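## Task

Get every plate and block seated correctly in the bay it occupies: lying flat inside that bay's corner pieces, with its cut corner toward the back left. Some pieces may begin propped up on top of the corner pieces.

## Robot and tools

ROBOT. Two six-joint arms, left_arm and right_arm, each with a two-finger gripper and a wrist camera (cam_left_wrist, cam_right_wrist, both 896x504 images). The fingers point along the gripper's +z axis and close along its y axis. end_effector_position is the spot between the pads when shut; closed fingertips reach about 33 mm past it, fully open about 9 mm, and closing moves the tips roughly 24 mm further out, so keep that clearance above surfaces.

FRAME. One scene frame for everything: origin on the table top midway between the arms, +x out over the table, +z up, left_arm on the +y side. Positions are in metres; orientations are quaternions ordered w, x, y, z. Arm names are not image sides. Reported hand positions can be a little wrong when the arm reaches far.

DECK. Bays are labelled row then column (bay 23 = row 2, column 3). Row 1 is nearest the arms (low x), row 4 farthest; column 1 is on the left arm's side (+y), column 4 on the right (-y) and has raised floors. Ware starts with its cut corner toward back left. Only the cameras reveal actual positions. Scene 1 layout: sealed 96-well plates in 11, 13, 41; sealed deep-well blocks in 22, 23; sealed 384-well plates in 31, 42; sealed culture plates in 32, 33; other bays empty. Each piece must finish resting flat inside its corner pieces with no gripper holding it; open the fingers and back away at the end.

ROW FORMAT. A row is 20 numbers, always covering both arms: left x, y, z, qw, qx, qy, qz, gripper position, force_limit, speed, then the same ten for the right arm. x,y,z and the quaternion are an absolute target pose for that gripper in the scene frame, not an offset. The three gripper numbers are each in [-1, 1]. position: +1 fully open (140 mm), about -0.8 pads touching, -1 squeeze until blocked. force_limit: about 14 N at -1, 60 N at 0, 107 N at +1. speed of the fingers: about 30, 140, 250 mm/s at -1, 0, +1. Resending the same three leaves a gripper alone; a 0 is a real command.

execute_actions(actions): a list of actions; each action is a list of up to 15 rows, one row per 1/30 s step; missing rows repeat the last one, so each action lasts 0.5 s. An empty list just reports state and images. An action is rejected for both arms if any target lies over 0.6 m from that gripper's current position along any of the gripper's own axes; if the first action fails that against the last reported state, or any action is malformed, nothing in the call runs. Each step the commanded pose is clipped to within 70 mm and 16 degrees of the measured pose, so far targets need several actions. To hold an orientation, keep repeating your own target quaternion rather than the drifted reported one.

move(target, speed, stop_force, blocking): target is one 20-number row of absolute poses. Each gripper follows a straight line, all finishing together in 0.5 to 10 s (cut off at 10 s). speed in m/s, 0.002 to 0.5, default 0.25; turning capped at twice that in rad/s. Paths ignore obstacles and the other arm, and hands can lag, stray or overshoot speed near full stretch. stop_force in N, 20 to 80, one value for both arms, allowed only after 0.2 s of scene time: an arm stops when push against its travel rises that much, then steps back two control steps and holds; force can briefly exceed it, so go slowly. Push is judged along the line to the target in the gripper's starting axes, so don't rely on it while rotating, and omit it when lifting away from something you press on. A target within 1.5 mm and 0.5 degrees counts as stationary. blocking=false returns after 0.5 s while motion continues (not combinable with stop_force); poll with wait(0); other motions are refused until it ends or you call stop. The result adds a move: line with an ending per arm (done, off_target, moving, held, fault, contact) and limits (paced = pose clipped; held = steps blocked, after which it may lurch fast), plus each gripper's distance from its target.

wait(seconds): 0 to 10, arms keep their last command. stop: brakes a running move; needs room. zoom_image(camera, region): region [x0, y0, x1, y1] in pixels, at most 504x504. finished_scene(scene): pass the current scene number; irreversible; reports success and the next task. Answering without a tool call ends everything.

RESULTS. The state line gives each gripper's pose and velocities. Hand target lines show where the controller now drives each gripper. A pose unreachable line means clearance checking altered that arm's command. object_status: 0 moving, 1 blocked while opening, 2 blocked while closing (a grip), 3 reached the command or pads met. position_measured runs 3 (open) to 230 (pads together). To squeeze harder on a held part, raise force_limit and flip position between -1 and -0.98. Joint torques have offsets and noise. Step readings list positions, with HELD marking held-back steps. Camera calibration (K, distortion, T_world_to_cam) is given per camera and may be slightly off.

HAZARDS. Arms are stiff: driving even slightly into a firm surface can fault. A joint at its load limit (waist and shoulder 319, elbow 150, wrist joints 42.3 N m, held weight included) or any outside force of 144 N halts that arm for 10 s and drops the rest of the call. Long holding heats motors (MOTOR HOT, then OVER-TEMPERATURE FAULT brakes). Keep the arms from striking each other, never let ware leave the table, and avoid drops, slips, slams and hard shoves. Parts may occasionally be tugged or nudged by outside disturbances.

Each tool is called after "Request:" by a JSON object that holds its "name" and its "arguments", one argument or row to a line.

## Session

Request:
{"name": "execute_actions", "arguments": {
  "actions": []
}}

Scene clock: 0.00 s.
left_arm: end_effector_position=(+0.5765, +0.4427, +0.3217) position_measured=3 object_status=3 end_effector_quat_wxyz=(-0.000, +0.999, -0.033, -0.000) end_effector_velocity=(+0.001, -0.000, +0.000) end_effector_angular_velocity=(-0.000, -0.001, +0.000) | right_arm: end_effector_position=(+0.6407, -0.6014, +0.3229) position_measured=3 object_status=3 end_effector_quat_wxyz=(+0.000, +0.995, -0.096, -0.000) end_effector_velocity=(+0.000, -0.000, +0.001) end_effector_angular_velocity=(-0.001, -0.002, +0.001)
Joint positions: left_arm=[-0.053  0.164  1.604  0.001  1.374  1.518] | right_arm=[-0.052  0.164  1.603 -0.001  1.375  1.518]
Joint velocities: left_arm=[ 0.     0.    -0.001 -0.     0.    -0.   ] | right_arm=[ 0.    -0.001 -0.001 -0.    -0.001 -0.001]
Joint torques (N m, as the joint torque sensors report them, + toward a larger angle): no reading
Hand target (left_arm): +0.576, +0.443, +0.322; -0.000, +0.999, -0.033, -0.000
Hand target (right_arm): +0.641, -0.601, +0.323; +0.000, +0.995, -0.096, -0.000

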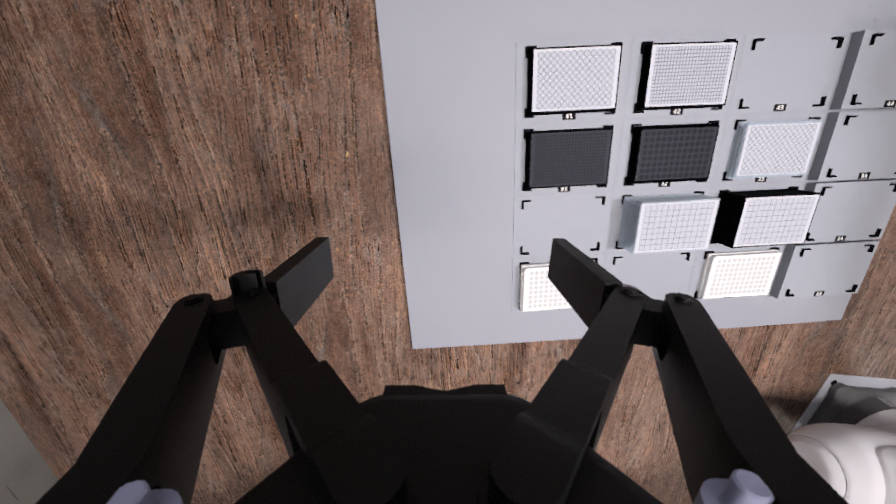

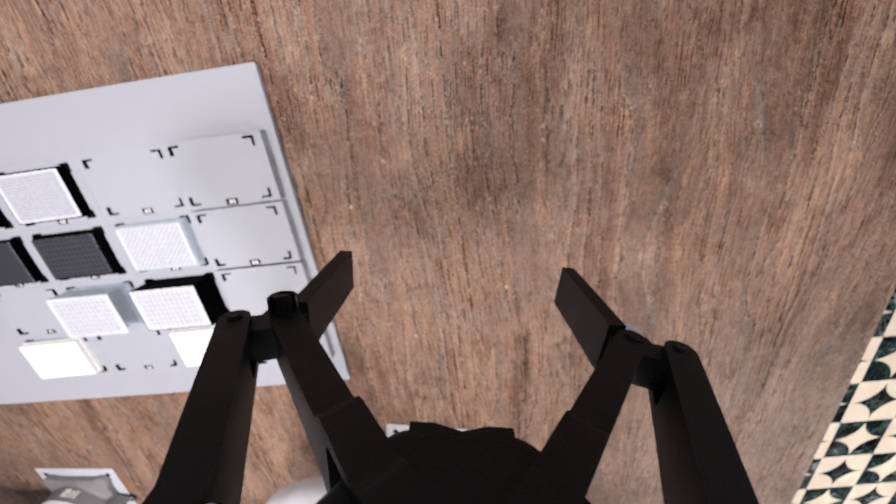

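Request:
{"name": "move", "arguments": {
  "target": [0.55,0.02,0.27,0,1,0,0,1,0,0,0.6407,-0.6014,0.3229,0,0.995,-0.096,0,1,0,0]
}}

Request:
{"name": "zoom_image", "arguments": {
  "camera": "cam_left_wrist",
  "region": [150,0,654,284]
}}

Request:
{"name": "zoom_image", "arguments": {
  "camera": "cam_left_wrist",
  "region": [392,0,896,284]
}}

Scene clock: 10.50 s.
left_arm: end_effector_position=(+0.5499, +0.0200, +0.2700) position_measured=3 object_status=3 end_effector_quat_wxyz=(-0.000, +1.000, +0.000, +0.000) end_effector_velocity=(+0.000, -0.000, -0.000) end_effector_angular_velocity=(+0.001, -0.001, -0.001) | right_arm: end_effector_position=(+0.6407, -0.6014, +0.3229) position_measured=3 object_status=3 end_effector_quat_wxyz=(-0.000, +0.995, -0.096, -0.000) end_effector_velocity=(+0.000, +0.000, -0.000) end_effector_angular_velocity=(+0.000, +0.000, +0.000)
Joint positions: left_arm=[-0.621  0.382  1.414  0.001  1.345  0.884] | right_arm=[-0.052  0.164  1.603  0.     1.375  1.518]
Joint velocities: left_arm=[-0.     0.001 -0.001  0.001  0.    -0.   ] | right_arm=[ 0.  0.  0.  0. -0. -0.]
Joint torques (N m, as the joint torque sensors report them, + toward a larger angle): left_arm=[  3.25 -75.89 -41.69   4.04   0.15  -0.29] | right_arm=[  3.14 -61.8  -40.89   3.93   0.22  -0.36]
Hand target (left_arm): +0.550, +0.020, +0.270; -0.000, +1.000, -0.000, +0.000
Hand target (right_arm): +0.641, -0.601, +0.323; -0.000, +0.995, -0.096, -0.000
Off the commanded pose (left_arm): 0.000 m, 0 deg.
Off the commanded pose (right_arm): 0.000 m, 0 deg.
move: done
camera_calibration (this result's frames):
cam_left_wrist: T_world_to_cam=[[0.00603678, -0.999071, 0.0426767, 0.00272981], [-0.945404, 0.00820439, 0.325797, 0.441466], [-0.325845, -0.0423135, -0.944476, 0.626584], [0, 0, 0, 1]] pos_world=[0.621517, 0.0256183, 0.447849]
cam_right_wrist: T_world_to_cam=[[-0.111635, -0.993323, -0.0291156, -0.508908], [-0.928136, 0.09375, 0.360243, 0.553383], [-0.355108, 0.067239, -0.932404, 0.764469], [0, 0, 0, 1]] pos_world=[0.728272, -0.608792, 0.498625]

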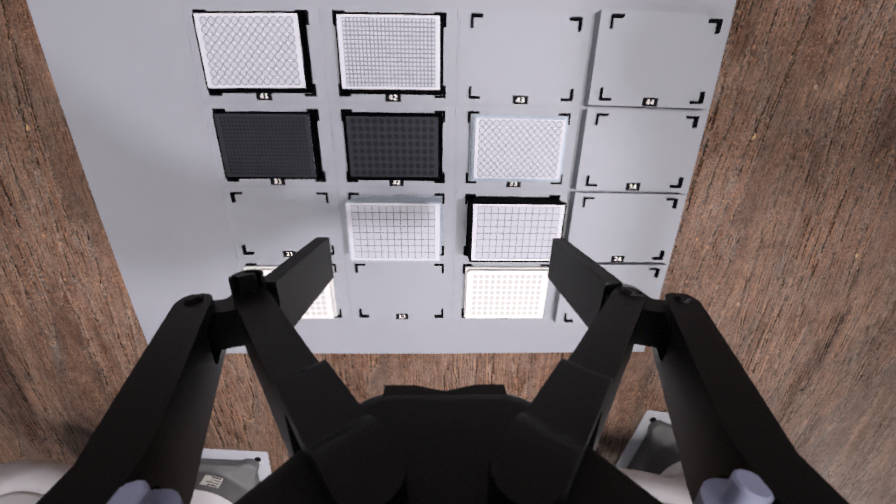

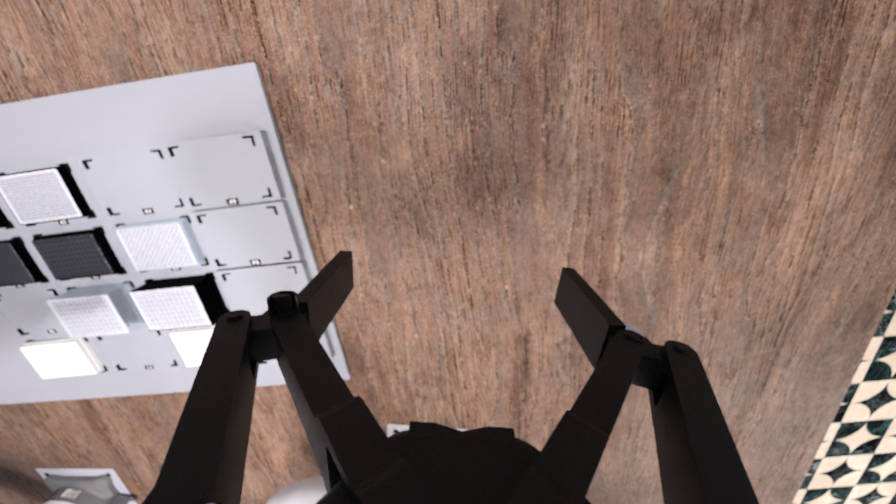

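Region (150, 0, 654, 284) of cam_left_wrist's 896x504 image, scaled by 1.000; it fills the top 284 rows of this view, and the rest is white.

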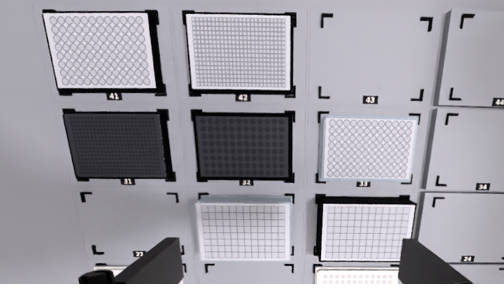

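Region (392, 0, 896, 284) of cam_left_wrist's 896x504 image, scaled by 1.000; it fills the top 284 rows of this view, and the rest is white.

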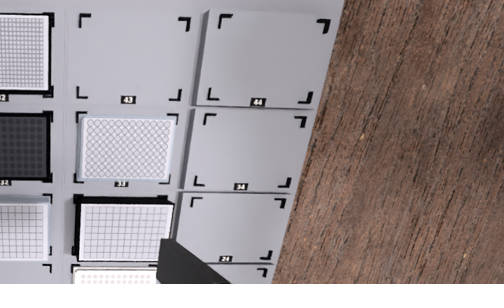

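Request:
{"name": "move", "arguments": {
  "target": [0.56,0.0,0.14,0,1,0,0,1,0,0,0.6407,-0.6014,0.3229,0,0.995,-0.096,0,1,0,0]
}}

Request:
{"name": "zoom_image", "arguments": {
  "camera": "cam_left_wrist",
  "region": [270,0,650,300]
}}

Request:
{"name": "move", "arguments": {
  "target": [0.34,0.085,0.14,0,1,0,0,1,0,0,0.6407,-0.6014,0.3229,0,0.995,-0.096,0,1,0,0]
}}

Request:
{"name": "zoom_image", "arguments": {
  "camera": "cam_left_wrist",
  "region": [500,0,800,250]
}}

Request:
{"name": "zoom_image", "arguments": {
  "camera": "cam_left_wrist",
  "region": [100,0,400,250]
}}

Scene clock: 20.67 s.
left_arm: end_effector_position=(+0.5599, +0.0000, +0.1401) position_measured=3 object_status=3 end_effector_quat_wxyz=(+0.000, +1.000, -0.000, -0.000) end_effector_velocity=(-0.000, +0.000, -0.002) end_effector_angular_velocity=(+0.001, +0.002, -0.000) | right_arm: end_effector_position=(+0.6407, -0.6014, +0.3229) position_measured=3 object_status=3 end_effector_quat_wxyz=(-0.000, +0.995, -0.096, -0.000) end_effector_velocity=(-0.000, -0.000, +0.000) end_effector_angular_velocity=(-0.000, -0.001, -0.001)
Joint positions: left_arm=[-0.632  0.481  1.514 -0.     1.147  0.873] | right_arm=[-0.052  0.164  1.603  0.     1.375  1.518]
Joint velocities: left_arm=[ 0.     0.001  0.001 -0.    -0.     0.   ] | right_arm=[-0.    -0.    -0.    -0.    -0.     0.001]
Joint torques (N m, as the joint torque sensors report them, + toward a larger angle): left_arm=[  1.88 -82.93 -38.79   3.8    0.07  -0.19] | right_arm=[  2.19 -62.43 -41.58   4.04   0.11  -0.32]
Hand target (left_arm): +0.560, +0.000, +0.140; +0.000, +1.000, -0.000, -0.000
Hand target (right_arm): +0.641, -0.601, +0.323; -0.000, +0.995, -0.096, -0.000
Off the commanded pose (left_arm): 0.000 m, 0 deg.
Off the commanded pose (right_arm): 0.000 m, 0 deg.
move: done
camera_calibration (this result's frames):
cam_left_wrist: T_world_to_cam=[[0.00594323, -0.999053, 0.0431081, -0.0117736], [-0.945239, 0.00845506, 0.326269, 0.493244], [-0.326324, -0.0426866, -0.944294, 0.50655], [0, 0, 0, 1]] pos_world=[0.631603, 0.00568998, 0.31791]
cam_right_wrist: T_world_to_cam=[[-0.111636, -0.993322, -0.0291159, -0.508907], [-0.928135, 0.0937509, 0.360244, 0.553383], [-0.355109, 0.0672398, -0.932404, 0.76447], [0, 0, 0, 1]] pos_world=[0.728272, -0.608792, 0.498624]

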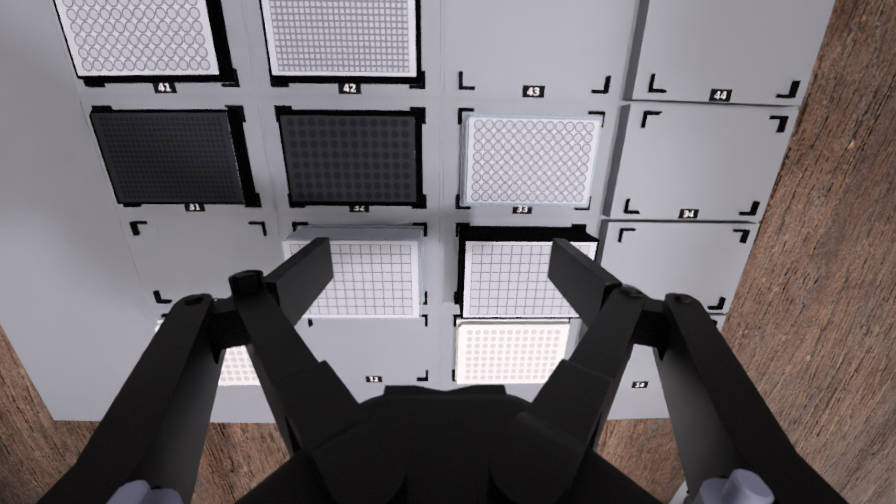

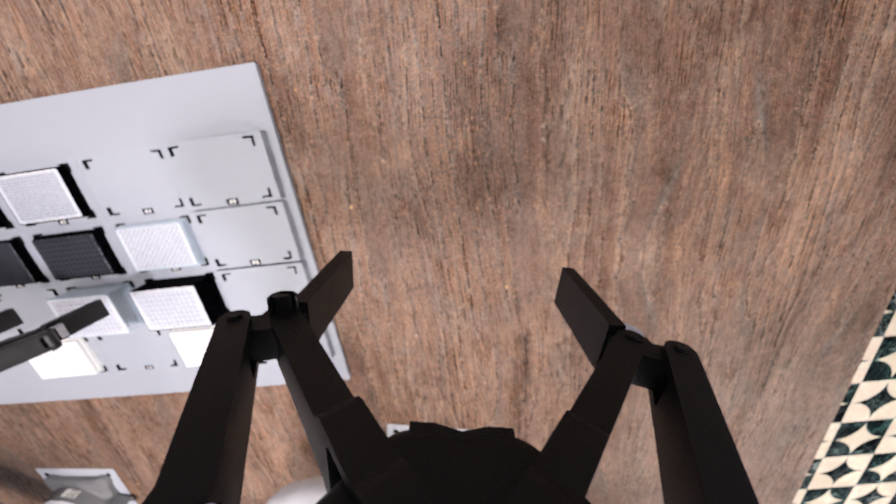

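Region (270, 0, 650, 300) of cam_left_wrist's 896x504 image, scaled by 1.326, with more detail than that image has; it fills the top 398 rows of this view, and the rest is white.

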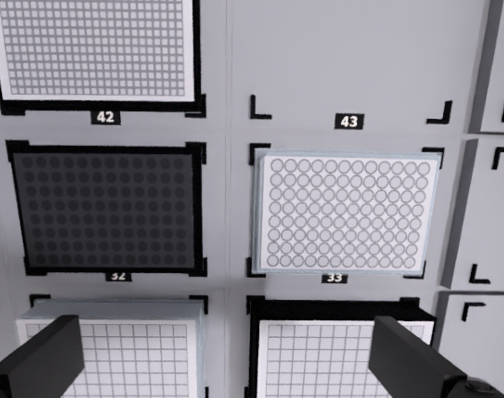

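Scene clock: 22.00 s.
left_arm: end_effector_position=(+0.3401, +0.0850, +0.1401) position_measured=3 object_status=3 end_effector_quat_wxyz=(-0.000, +1.000, -0.000, +0.000) end_effector_velocity=(-0.000, +0.001, -0.000) end_effector_angular_velocity=(+0.001, -0.000, -0.000) | right_arm: end_effector_position=(+0.6407, -0.6014, +0.3229) position_measured=3 object_status=3 end_effector_quat_wxyz=(-0.000, +0.995, -0.096, -0.000) end_effector_velocity=(+0.000, -0.000, +0.000) end_effector_angular_velocity=(-0.000, -0.001, -0.001)
Joint positions: left_arm=[-0.765  0.157  1.963  0.     1.021  0.74 ] | right_arm=[-0.052  0.164  1.603  0.     1.375  1.518]
Joint velocities: left_arm=[-0.    -0.001  0.001  0.001 -0.    -0.   ] | right_arm=[-0.     0.    -0.    -0.    -0.001  0.001]
Joint torques (N m, as the joint torque sensors report them, + toward a larger angle): left_arm=[  1.93 -50.96 -37.04   3.43   0.1   -0.22] | right_arm=[  2.63 -61.97 -41.1    4.05   0.05  -0.39]
Hand target (left_arm): +0.340, +0.085, +0.140; -0.000, +1.000, -0.000, +0.000
Hand target (right_arm): +0.641, -0.601, +0.323; -0.000, +0.995, -0.096, -0.000
Off the commanded pose (left_arm): 0.000 m, 0 deg.
Off the commanded pose (right_arm): 0.000 m, 0 deg.
move: done
camera_calibration (this result's frames):
cam_left_wrist: T_world_to_cam=[[0.00596438, -0.999061, 0.0429219, 0.074495], [-0.945258, 0.00837188, 0.326218, 0.284717], [-0.326271, -0.042518, -0.94432, 0.438457], [0, 0, 0, 1]] pos_world=[0.411742, 0.0906837, 0.317967]
cam_right_wrist: T_world_to_cam=[[-0.111636, -0.993323, -0.0291154, -0.508907], [-0.928137, 0.0937513, 0.36024, 0.553387], [-0.355105, 0.0672389, -0.932405, 0.764468], [0, 0, 0, 1]] pos_world=[0.728272, -0.608792, 0.498624]

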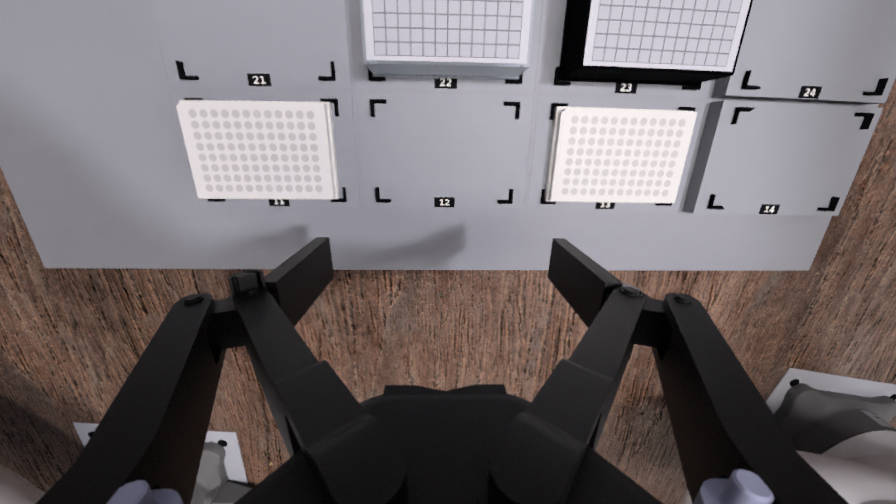

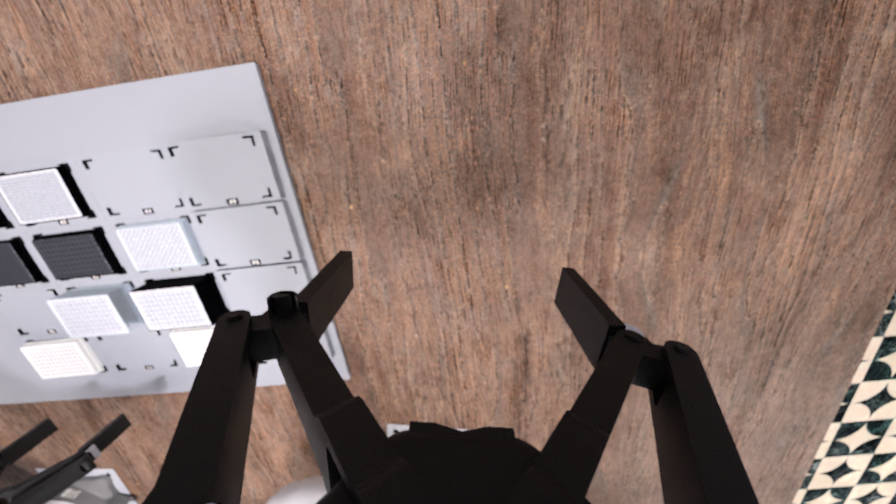

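Region (500, 0, 800, 250) of cam_left_wrist's 896x504 image, scaled by 1.680, with more detail than that image has.

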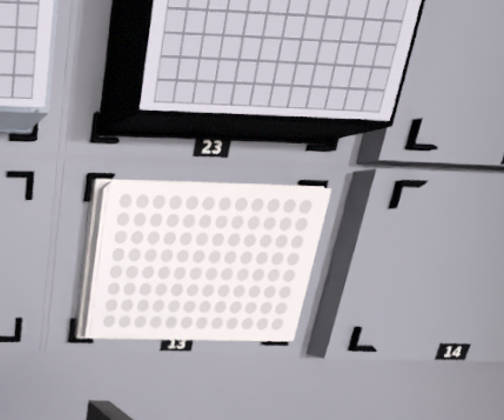

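Region (100, 0, 400, 250) of cam_left_wrist's 896x504 image, scaled by 1.680, with more detail than that image has.

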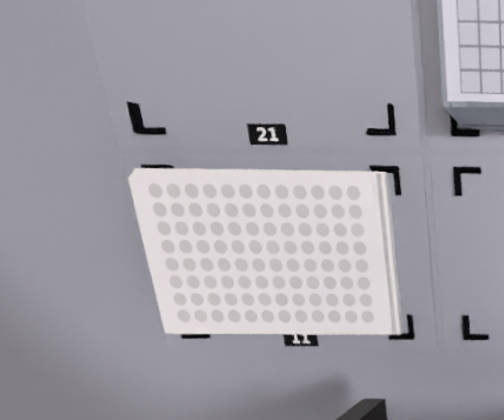

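Request:
{"name": "move", "arguments": {
  "target": [0.33,0.255,0.11,0,1,0,0,1,0,0,0.33,-0.085,0.11,0,1,0,0,1,0,0]
}}

Request:
{"name": "zoom_image", "arguments": {
  "camera": "cam_left_wrist",
  "region": [320,40,580,240]
}}

Request:
{"name": "zoom_image", "arguments": {
  "camera": "cam_right_wrist",
  "region": [320,40,580,240]
}}

Request:
{"name": "move", "arguments": {
  "target": [0.575,0.255,0.11,0,1,0,0,1,0,0,0.575,-0.085,0.11,0,1,0,0,1,0,0]
}}

Request:
{"name": "zoom_image", "arguments": {
  "camera": "cam_left_wrist",
  "region": [300,0,600,240]
}}

Request:
{"name": "zoom_image", "arguments": {
  "camera": "cam_right_wrist",
  "region": [320,40,580,240]
}}

Scene clock: 36.93 s.
left_arm: end_effector_position=(+0.3300, +0.2550, +0.1101) position_measured=3 object_status=3 end_effector_quat_wxyz=(+0.000, +1.000, -0.000, -0.000) end_effector_velocity=(-0.001, +0.001, -0.001) end_effector_angular_velocity=(+0.001, +0.002, +0.000) | right_arm: end_effector_position=(+0.3297, -0.0849, +0.1099) position_measured=3 object_status=3 end_effector_quat_wxyz=(-0.000, +1.000, +0.000, +0.000) end_effector_velocity=(+0.000, +0.000, -0.000) end_effector_angular_velocity=(+0.000, -0.000, +0.000)
Joint positions: left_arm=[-0.529  0.018  2.184 -0.     0.94   0.977] | right_arm=[ 1.001  0.092  2.105 -0.     0.944  2.379]
Joint velocities: left_arm=[ 0.     0.     0.001 -0.     0.     0.   ] | right_arm=[ 0.     0.001 -0.    -0.    -0.001 -0.   ]
Joint torques (N m, as the joint torque sensors report them, + toward a larger angle): left_arm=[  2.84 -34.36 -34.69   3.4    0.08  -0.26] | right_arm=[  2.82 -47.09 -33.99   3.22   0.19  -0.32]
Hand target (left_arm): +0.330, +0.255, +0.110; +0.000, +1.000, -0.000, -0.000
Hand target (right_arm): +0.330, -0.085, +0.110; -0.000, +1.000, +0.000, +0.000
Off the commanded pose (left_arm): 0.000 m, 0 deg.
Off the commanded pose (right_arm): 0.000 m, 0 deg.
move: done
camera_calibration (this result's frames):
cam_left_wrist: T_world_to_cam=[[0.00596888, -0.999055, 0.0430609, 0.245664], [-0.945167, 0.00842488, 0.32648, 0.283532], [-0.326534, -0.0426484, -0.944223, 0.414148], [0, 0, 0, 1]] pos_world=[0.401752, 0.260706, 0.287902]
cam_right_wrist: T_world_to_cam=[[0.0804961, -0.996321, -0.0293952, -0.100341], [-0.929093, -0.0856795, 0.359786, 0.278202], [-0.360981, -0.00165049, -0.932572, 0.416765], [0, 0, 0, 1]] pos_world=[0.416997, -0.0754477, 0.28562]

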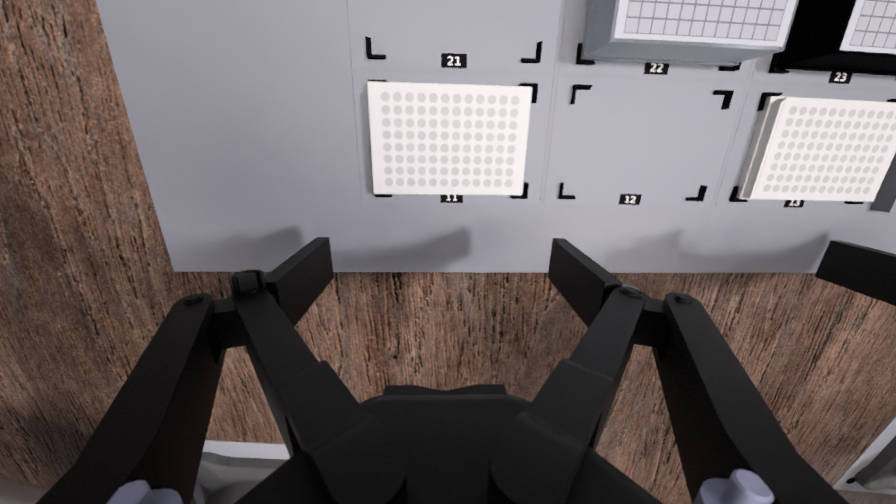

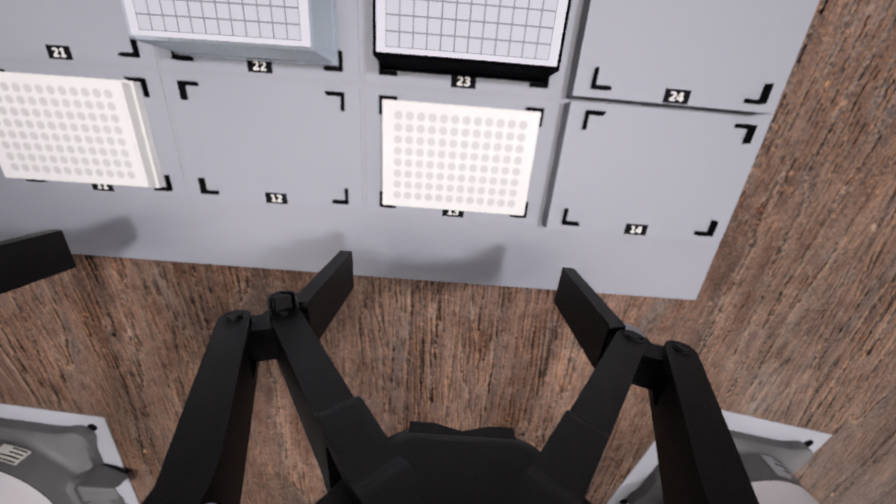

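Region (320, 40, 580, 240) of cam_left_wrist's 896x504 image, scaled by 1.938, with more detail than that image has; it fills the top 388 rows of this view, and the rest is white.

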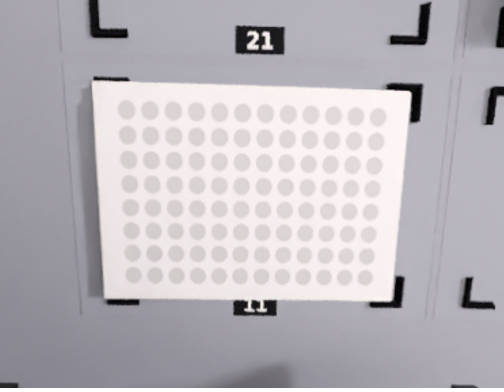

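Region (320, 40, 580, 240) of cam_right_wrist's 896x504 image, scaled by 1.938, with more detail than that image has; it fills the top 388 rows of this view, and the rest is white.

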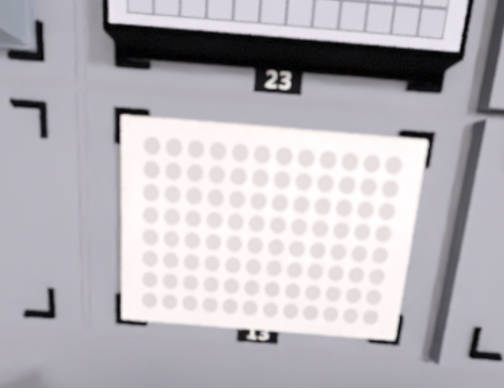

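Scene clock: 38.30 s.
left_arm: end_effector_position=(+0.5749, +0.2549, +0.1099) position_measured=3 object_status=3 end_effector_quat_wxyz=(+0.000, +1.000, +0.000, -0.000) end_effector_velocity=(+0.001, -0.000, +0.000) end_effector_angular_velocity=(-0.000, -0.001, -0.000) | right_arm: end_effector_position=(+0.5750, -0.0849, +0.1101) position_measured=3 object_status=3 end_effector_quat_wxyz=(+0.000, +1.000, -0.000, -0.000) end_effector_velocity=(+0.000, +0.000, +0.000) end_effector_angular_velocity=(+0.000, -0.001, -0.001)
Joint positions: left_arm=[-0.327  0.346  1.777 -0.     1.018  1.179] | right_arm=[ 0.744  0.356  1.762 -0.     1.023  2.122]
Joint velocities: left_arm=[ 0.     0.    -0.002  0.     0.     0.   ] | right_arm=[-0.    -0.    -0.001 -0.    -0.     0.001]
Joint torques (N m, as the joint torque sensors report them, + toward a larger angle): left_arm=[  2.17 -67.68 -36.75   3.59   0.02  -0.17] | right_arm=[  2.89 -75.69 -36.36   3.44   0.02  -0.37]
Hand target (left_arm): +0.575, +0.255, +0.110; +0.000, +1.000, +0.000, -0.000
Hand target (right_arm): +0.575, -0.085, +0.110; +0.000, +1.000, -0.000, -0.000
Off the commanded pose (left_arm): 0.000 m, 0 deg.
Off the commanded pose (right_arm): 0.000 m, 0 deg.
move: done
camera_calibration (this result's frames):
cam_left_wrist: T_world_to_cam=[[0.00604307, -0.999053, 0.0430898, 0.244076], [-0.945207, 0.00835891, 0.326363, 0.515134], [-0.326414, -0.0427011, -0.944262, 0.493902], [0, 0, 0, 1]] pos_world=[0.646651, 0.260629, 0.287735]
cam_right_wrist: T_world_to_cam=[[0.0803055, -0.996348, -0.0290157, -0.119976], [-0.928926, -0.0853637, 0.36029, 0.505896], [-0.361451, -0.00197975, -0.932389, 0.505725], [0, 0, 0, 1]] pos_world=[0.66237, -0.0753512, 0.285782]

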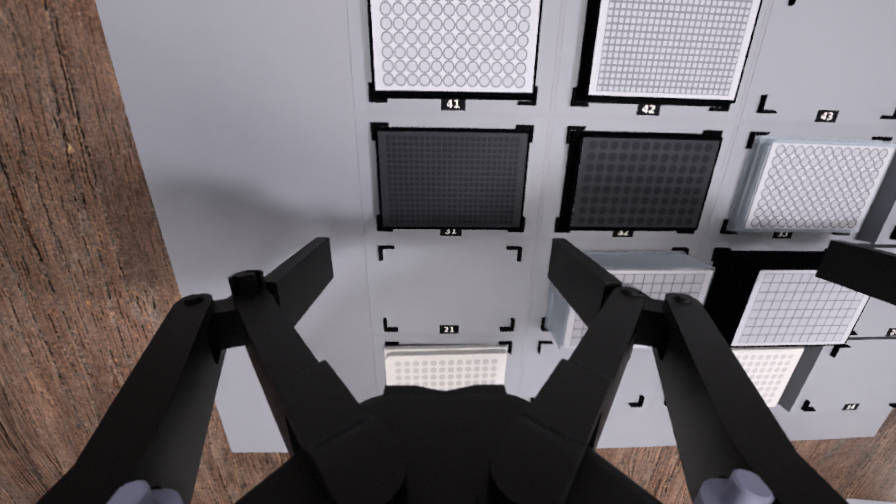

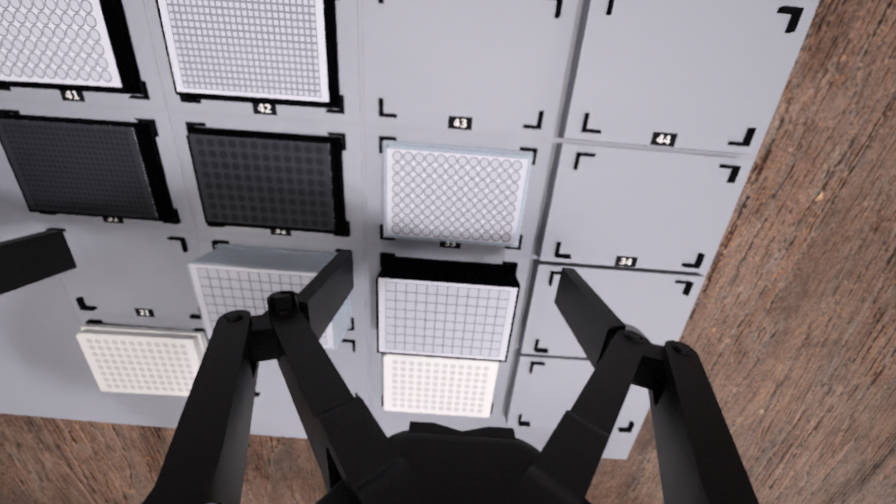

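Region (300, 0, 600, 240) of cam_left_wrist's 896x504 image, scaled by 1.680, with more detail than that image has; it fills the top 403 rows of this view, and the rest is white.

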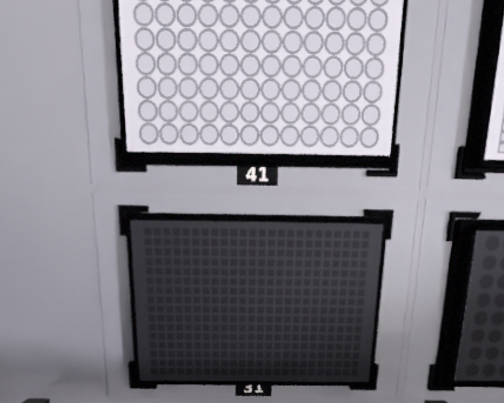

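Region (320, 40, 580, 240) of cam_right_wrist's 896x504 image, scaled by 1.938, with more detail than that image has; it fills the top 388 rows of this view, and the rest is white.

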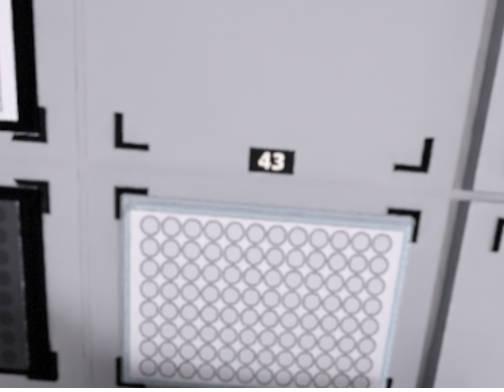

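Request:
{"name": "move", "arguments": {
  "target": [0.66,0.245,0.11,0,1,0,0,1,0,0,0.54,-0.09,0.11,0,1,0,0,1,0,0]
}}

Request:
{"name": "zoom_image", "arguments": {
  "camera": "cam_left_wrist",
  "region": [320,40,580,240]
}}

Request:
{"name": "zoom_image", "arguments": {
  "camera": "cam_right_wrist",
  "region": [320,80,580,280]
}}

Request:
{"name": "move", "arguments": {
  "target": [0.61,0.08,0.13,0,1,0,0,1,0,0,0.43,-0.2,0.13,0,1,0,0,1,0,0]
}}

Request:
{"name": "zoom_image", "arguments": {
  "camera": "cam_left_wrist",
  "region": [300,0,600,260]
}}

Request:
{"name": "move", "arguments": {
  "target": [0.44,0.16,0.13,0,1,0,0,1,0,0,0.43,-0.1,0.13,0,1,0,0,1,0,0]
}}

Request:
{"name": "zoom_image", "arguments": {
  "camera": "cam_left_wrist",
  "region": [400,40,700,260]
}}

Request:
{"name": "zoom_image", "arguments": {
  "camera": "cam_right_wrist",
  "region": [150,40,600,290]
}}

Scene clock: 55.80 s.
left_arm: end_effector_position=(+0.6600, +0.2450, +0.1100) position_measured=3 object_status=3 end_effector_quat_wxyz=(-0.000, +1.000, +0.000, +0.000) end_effector_velocity=(+0.001, -0.000, +0.000) end_effector_angular_velocity=(-0.001, -0.001, +0.000) | right_arm: end_effector_position=(+0.5400, -0.0900, +0.1100) position_measured=3 object_status=3 end_effector_quat_wxyz=(-0.000, +1.000, -0.000, -0.000) end_effector_velocity=(-0.000, -0.000, -0.000) end_effector_angular_velocity=(-0.001, +0.000, -0.000)
Joint positions: left_arm=[-0.296  0.464  1.6    0.     1.078  1.209] | right_arm=[0.765 0.312 1.826 0.    1.004 2.143]
Joint velocities: left_arm=[ 0.     0.    -0.001 -0.001  0.     0.   ] | right_arm=[ 0.     0.     0.    -0.001 -0.     0.001]
Joint torques (N m, as the joint torque sensors report them, + toward a larger angle): left_arm=[  2.07 -80.51 -37.83   3.46   0.1   -0.2 ] | right_arm=[  1.84 -71.46 -35.61   3.44  -0.02  -0.35]
Hand target (left_arm): +0.660, +0.245, +0.110; +0.000, +1.000, +0.000, -0.000
Hand target (right_arm): +0.540, -0.090, +0.110; -0.000, +1.000, +0.000, +0.000
Off the commanded pose (left_arm): 0.000 m, 0 deg.
Off the commanded pose (right_arm): 0.000 m, 0 deg.
move: done
camera_calibration (this result's frames):
cam_left_wrist: T_world_to_cam=[[0.00601401, -0.999059, 0.0429644, 0.233654], [-0.945253, 0.00833948, 0.326232, 0.595601], [-0.326284, -0.0425742, -0.944313, 0.521211], [0, 0, 0, 1]] pos_world=[0.731651, 0.250657, 0.287843]
cam_right_wrist: T_world_to_cam=[[0.0802977, -0.996345, -0.0291517, -0.122304], [-0.928937, -0.0854056, 0.360252, 0.473008], [-0.361424, -0.00184721, -0.9324, 0.493002], [0, 0, 0, 1]] pos_world=[0.627399, -0.0805488, 0.285707]

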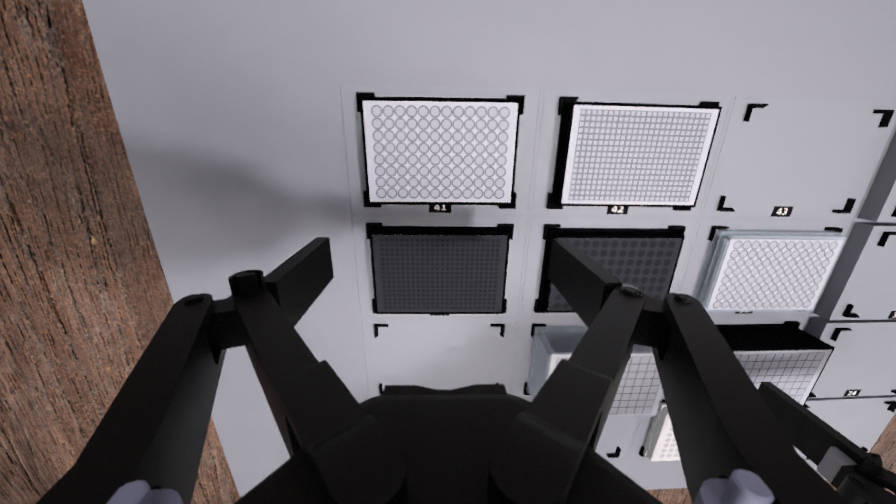

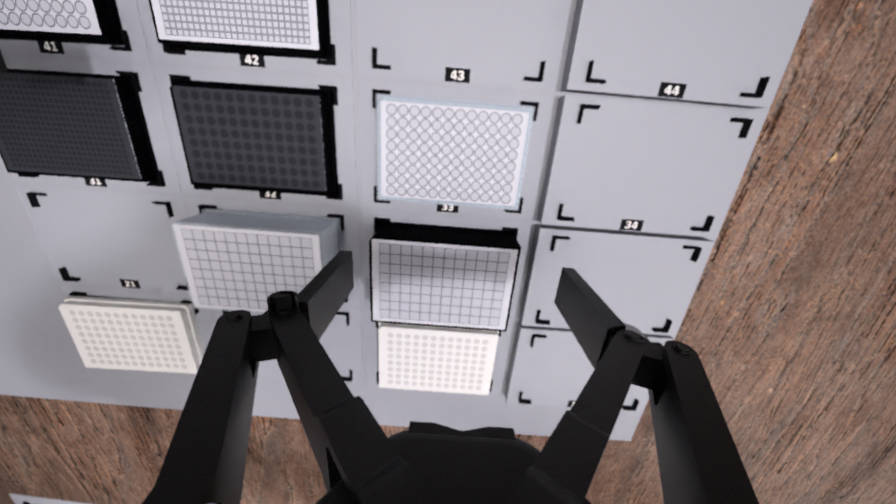

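Region (320, 40, 580, 240) of cam_left_wrist's 896x504 image, scaled by 1.938, with more detail than that image has; it fills the top 388 rows of this view, and the rest is white.

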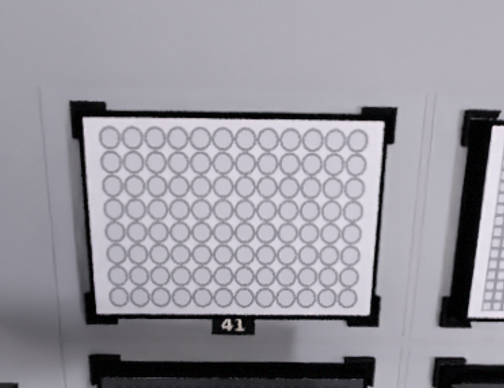

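Region (320, 80, 580, 280) of cam_right_wrist's 896x504 image, scaled by 1.938, with more detail than that image has; it fills the top 388 rows of this view, and the rest is white.

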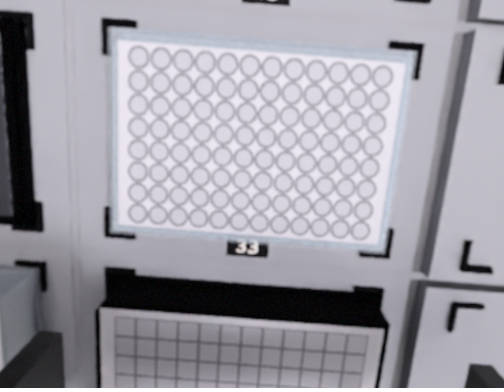

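Scene clock: 56.87 s.
left_arm: end_effector_position=(+0.6100, +0.0801, +0.1300) position_measured=3 object_status=3 end_effector_quat_wxyz=(-0.000, +1.000, +0.000, +0.000) end_effector_velocity=(-0.001, -0.000, -0.001) end_effector_angular_velocity=(+0.000, +0.002, +0.000) | right_arm: end_effector_position=(+0.4302, -0.2002, +0.1300) position_measured=3 object_status=3 end_effector_quat_wxyz=(+0.000, +1.000, +0.000, -0.000) end_effector_velocity=(-0.000, +0.000, +0.000) end_effector_angular_velocity=(+0.001, -0.000, -0.000)
Joint positions: left_arm=[-0.514  0.482  1.531  0.     1.128  0.991] | right_arm=[ 0.7    0.069  2.087 -0.     0.986  2.078]
Joint velocities: left_arm=[-0.001  0.     0.001 -0.001  0.    -0.   ] | right_arm=[-0.    -0.001  0.001  0.001 -0.001 -0.   ]
Joint torques (N m, as the joint torque sensors report them, + toward a larger angle): left_arm=[  1.23 -81.64 -38.83   3.69  -0.02  -0.13] | right_arm=[  2.07 -45.86 -35.05   3.41   0.09  -0.55]
Hand target (left_arm): +0.610, +0.080, +0.130; -0.000, +1.000, +0.000, +0.000
Hand target (right_arm): +0.430, -0.200, +0.130; +0.000, +1.000, +0.000, -0.000
Off the commanded pose (left_arm): 0.000 m, 0 deg.
Off the commanded pose (right_arm): 0.000 m, 0 deg.
move: done
camera_calibration (this result's frames):
cam_left_wrist: T_world_to_cam=[[0.0061006, -0.999063, 0.042852, 0.0682875], [-0.945301, 0.00821463, 0.326096, 0.543277], [-0.326142, -0.0424974, -0.944365, 0.516697], [0, 0, 0, 1]] pos_world=[0.681661, 0.0857189, 0.307864]
cam_right_wrist: T_world_to_cam=[[0.0803592, -0.996342, -0.0290708, -0.222673], [-0.928931, -0.0854338, 0.360263, 0.354362], [-0.361428, -0.00194565, -0.932398, 0.47172], [0, 0, 0, 1]] pos_world=[0.517564, -0.190666, 0.305694]

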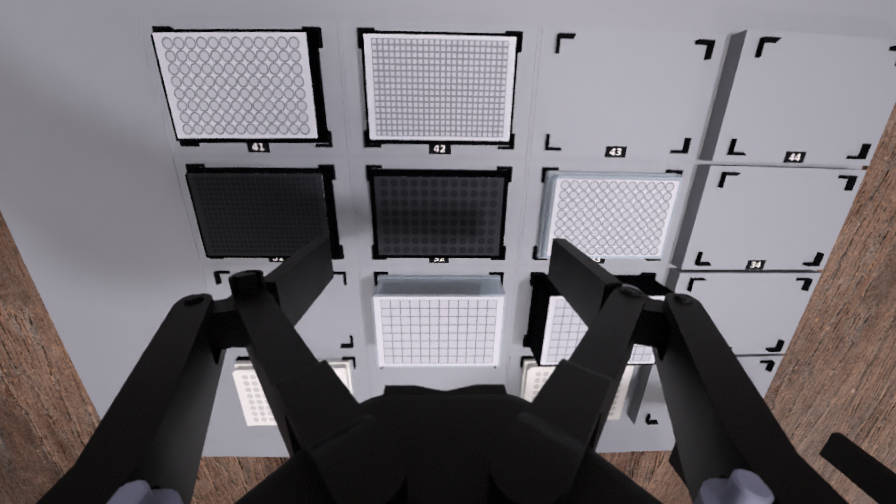

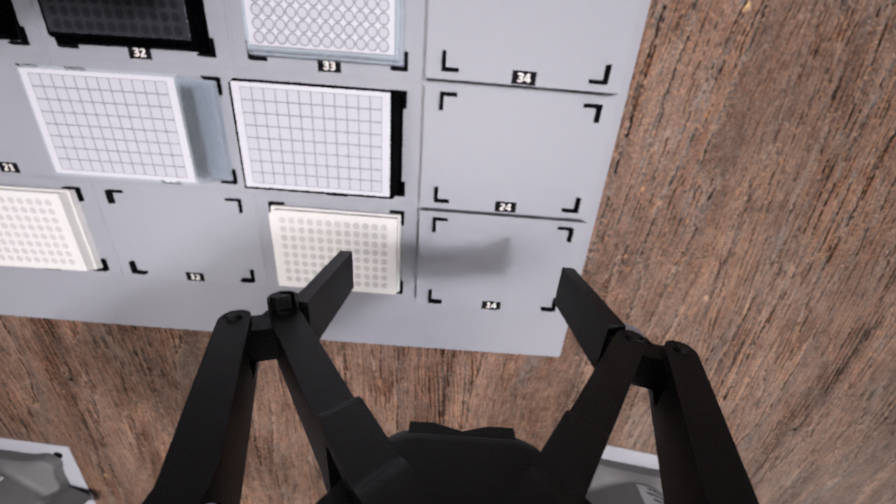

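Region (300, 0, 600, 260) of cam_left_wrist's 896x504 image, scaled by 1.680, with more detail than that image has; it fills the top 437 rows of this view, and the rest is white.

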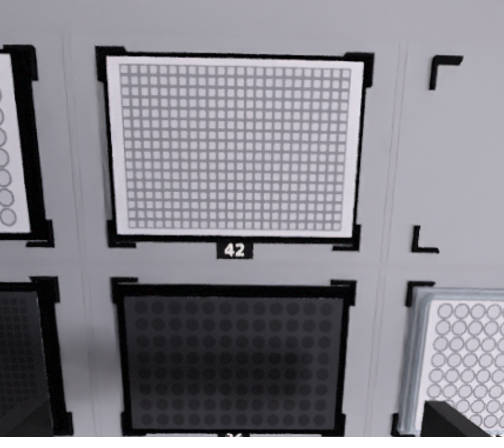

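Scene clock: 58.00 s.
left_arm: end_effector_position=(+0.4401, +0.1600, +0.1301) position_measured=3 object_status=3 end_effector_quat_wxyz=(-0.000, +1.000, -0.000, -0.000) end_effector_velocity=(-0.000, -0.000, +0.000) end_effector_angular_velocity=(-0.001, -0.000, +0.000) | right_arm: end_effector_position=(+0.4298, -0.0999, +0.1300) position_measured=3 object_status=3 end_effector_quat_wxyz=(-0.000, +1.000, -0.000, +0.000) end_effector_velocity=(+0.000, +0.000, +0.001) end_effector_angular_velocity=(+0.002, -0.002, +0.000)
Joint positions: left_arm=[-0.557  0.214  1.914 -0.     1.013  0.948] | right_arm=[0.856 0.16  1.981 0.    1.    2.234]
Joint velocities: left_arm=[ 0.    -0.001 -0.    -0.     0.    -0.   ] | right_arm=[ 0.    -0.002 -0.     0.    -0.    -0.   ]
Joint torques (N m, as the joint torque sensors report them, + toward a larger angle): left_arm=[  2.76 -55.77 -36.22   3.5    0.01  -0.16] | right_arm=[  2.88 -55.32 -35.49   3.53   0.06  -0.59]
Hand target (left_arm): +0.440, +0.160, +0.130; +0.000, +1.000, -0.000, +0.000
Hand target (right_arm): +0.430, -0.100, +0.130; -0.000, +1.000, -0.000, +0.000
Off the commanded pose (left_arm): 0.000 m, 0 deg.
Off the commanded pose (right_arm): 0.000 m, 0 deg.
move: done
camera_calibration (this result's frames):
cam_left_wrist: T_world_to_cam=[[0.00596458, -0.999059, 0.0429558, 0.149242], [-0.945226, 0.00838691, 0.32631, 0.381846], [-0.326363, -0.0425492, -0.944286, 0.464837], [0, 0, 0, 1]] pos_world=[0.511746, 0.165678, 0.307928]
cam_right_wrist: T_world_to_cam=[[0.0802957, -0.996344, -0.0291645, -0.12275], [-0.928965, -0.0854086, 0.36018, 0.362613], [-0.361354, -0.0018281, -0.932427, 0.471809], [0, 0, 0, 1]] pos_world=[0.517201, -0.090468, 0.305742]

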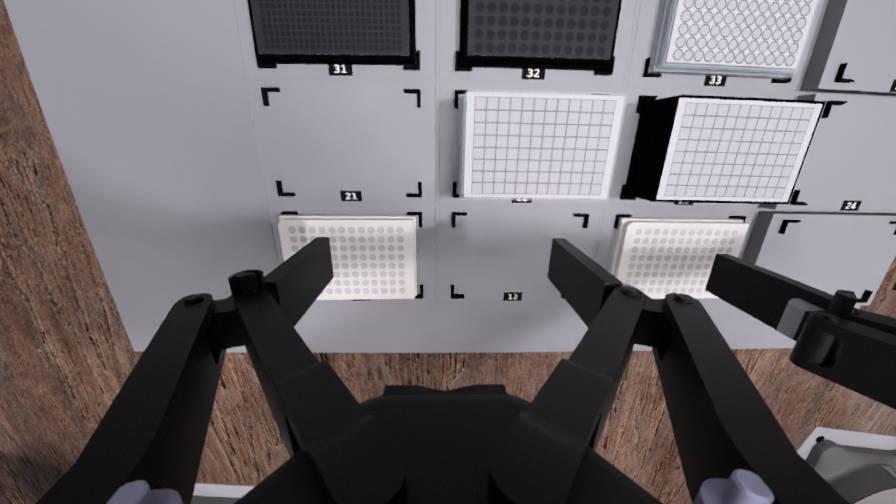

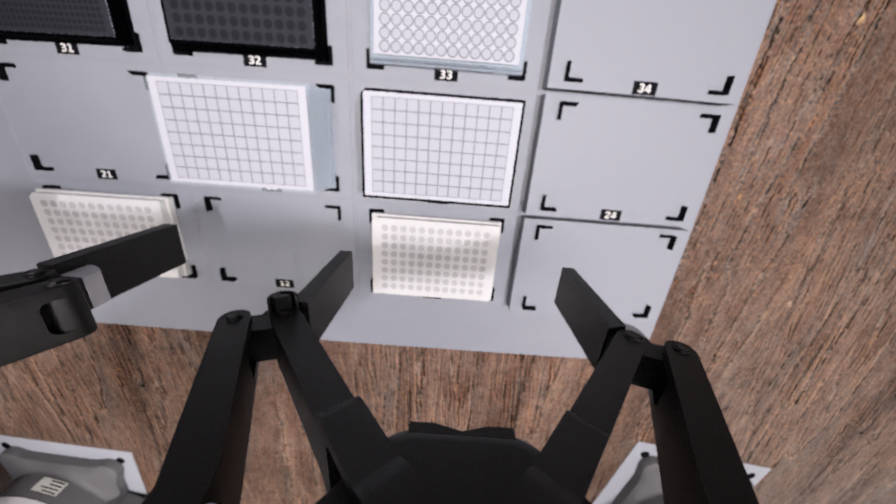

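Region (400, 40, 700, 260) of cam_left_wrist's 896x504 image, scaled by 1.680, with more detail than that image has; it fills the top 370 rows of this view, and the rest is white.

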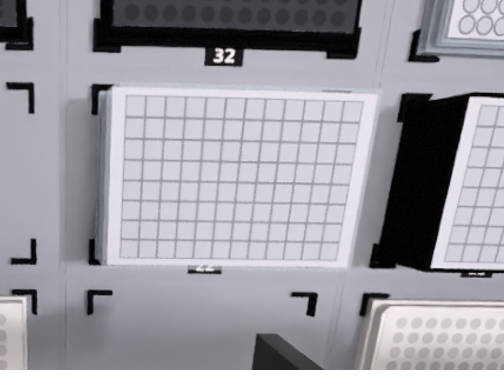

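Region (150, 40, 600, 290) of cam_right_wrist's 896x504 image, scaled by 1.120, with more detail than that image has.

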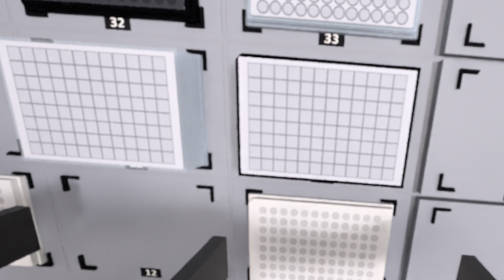

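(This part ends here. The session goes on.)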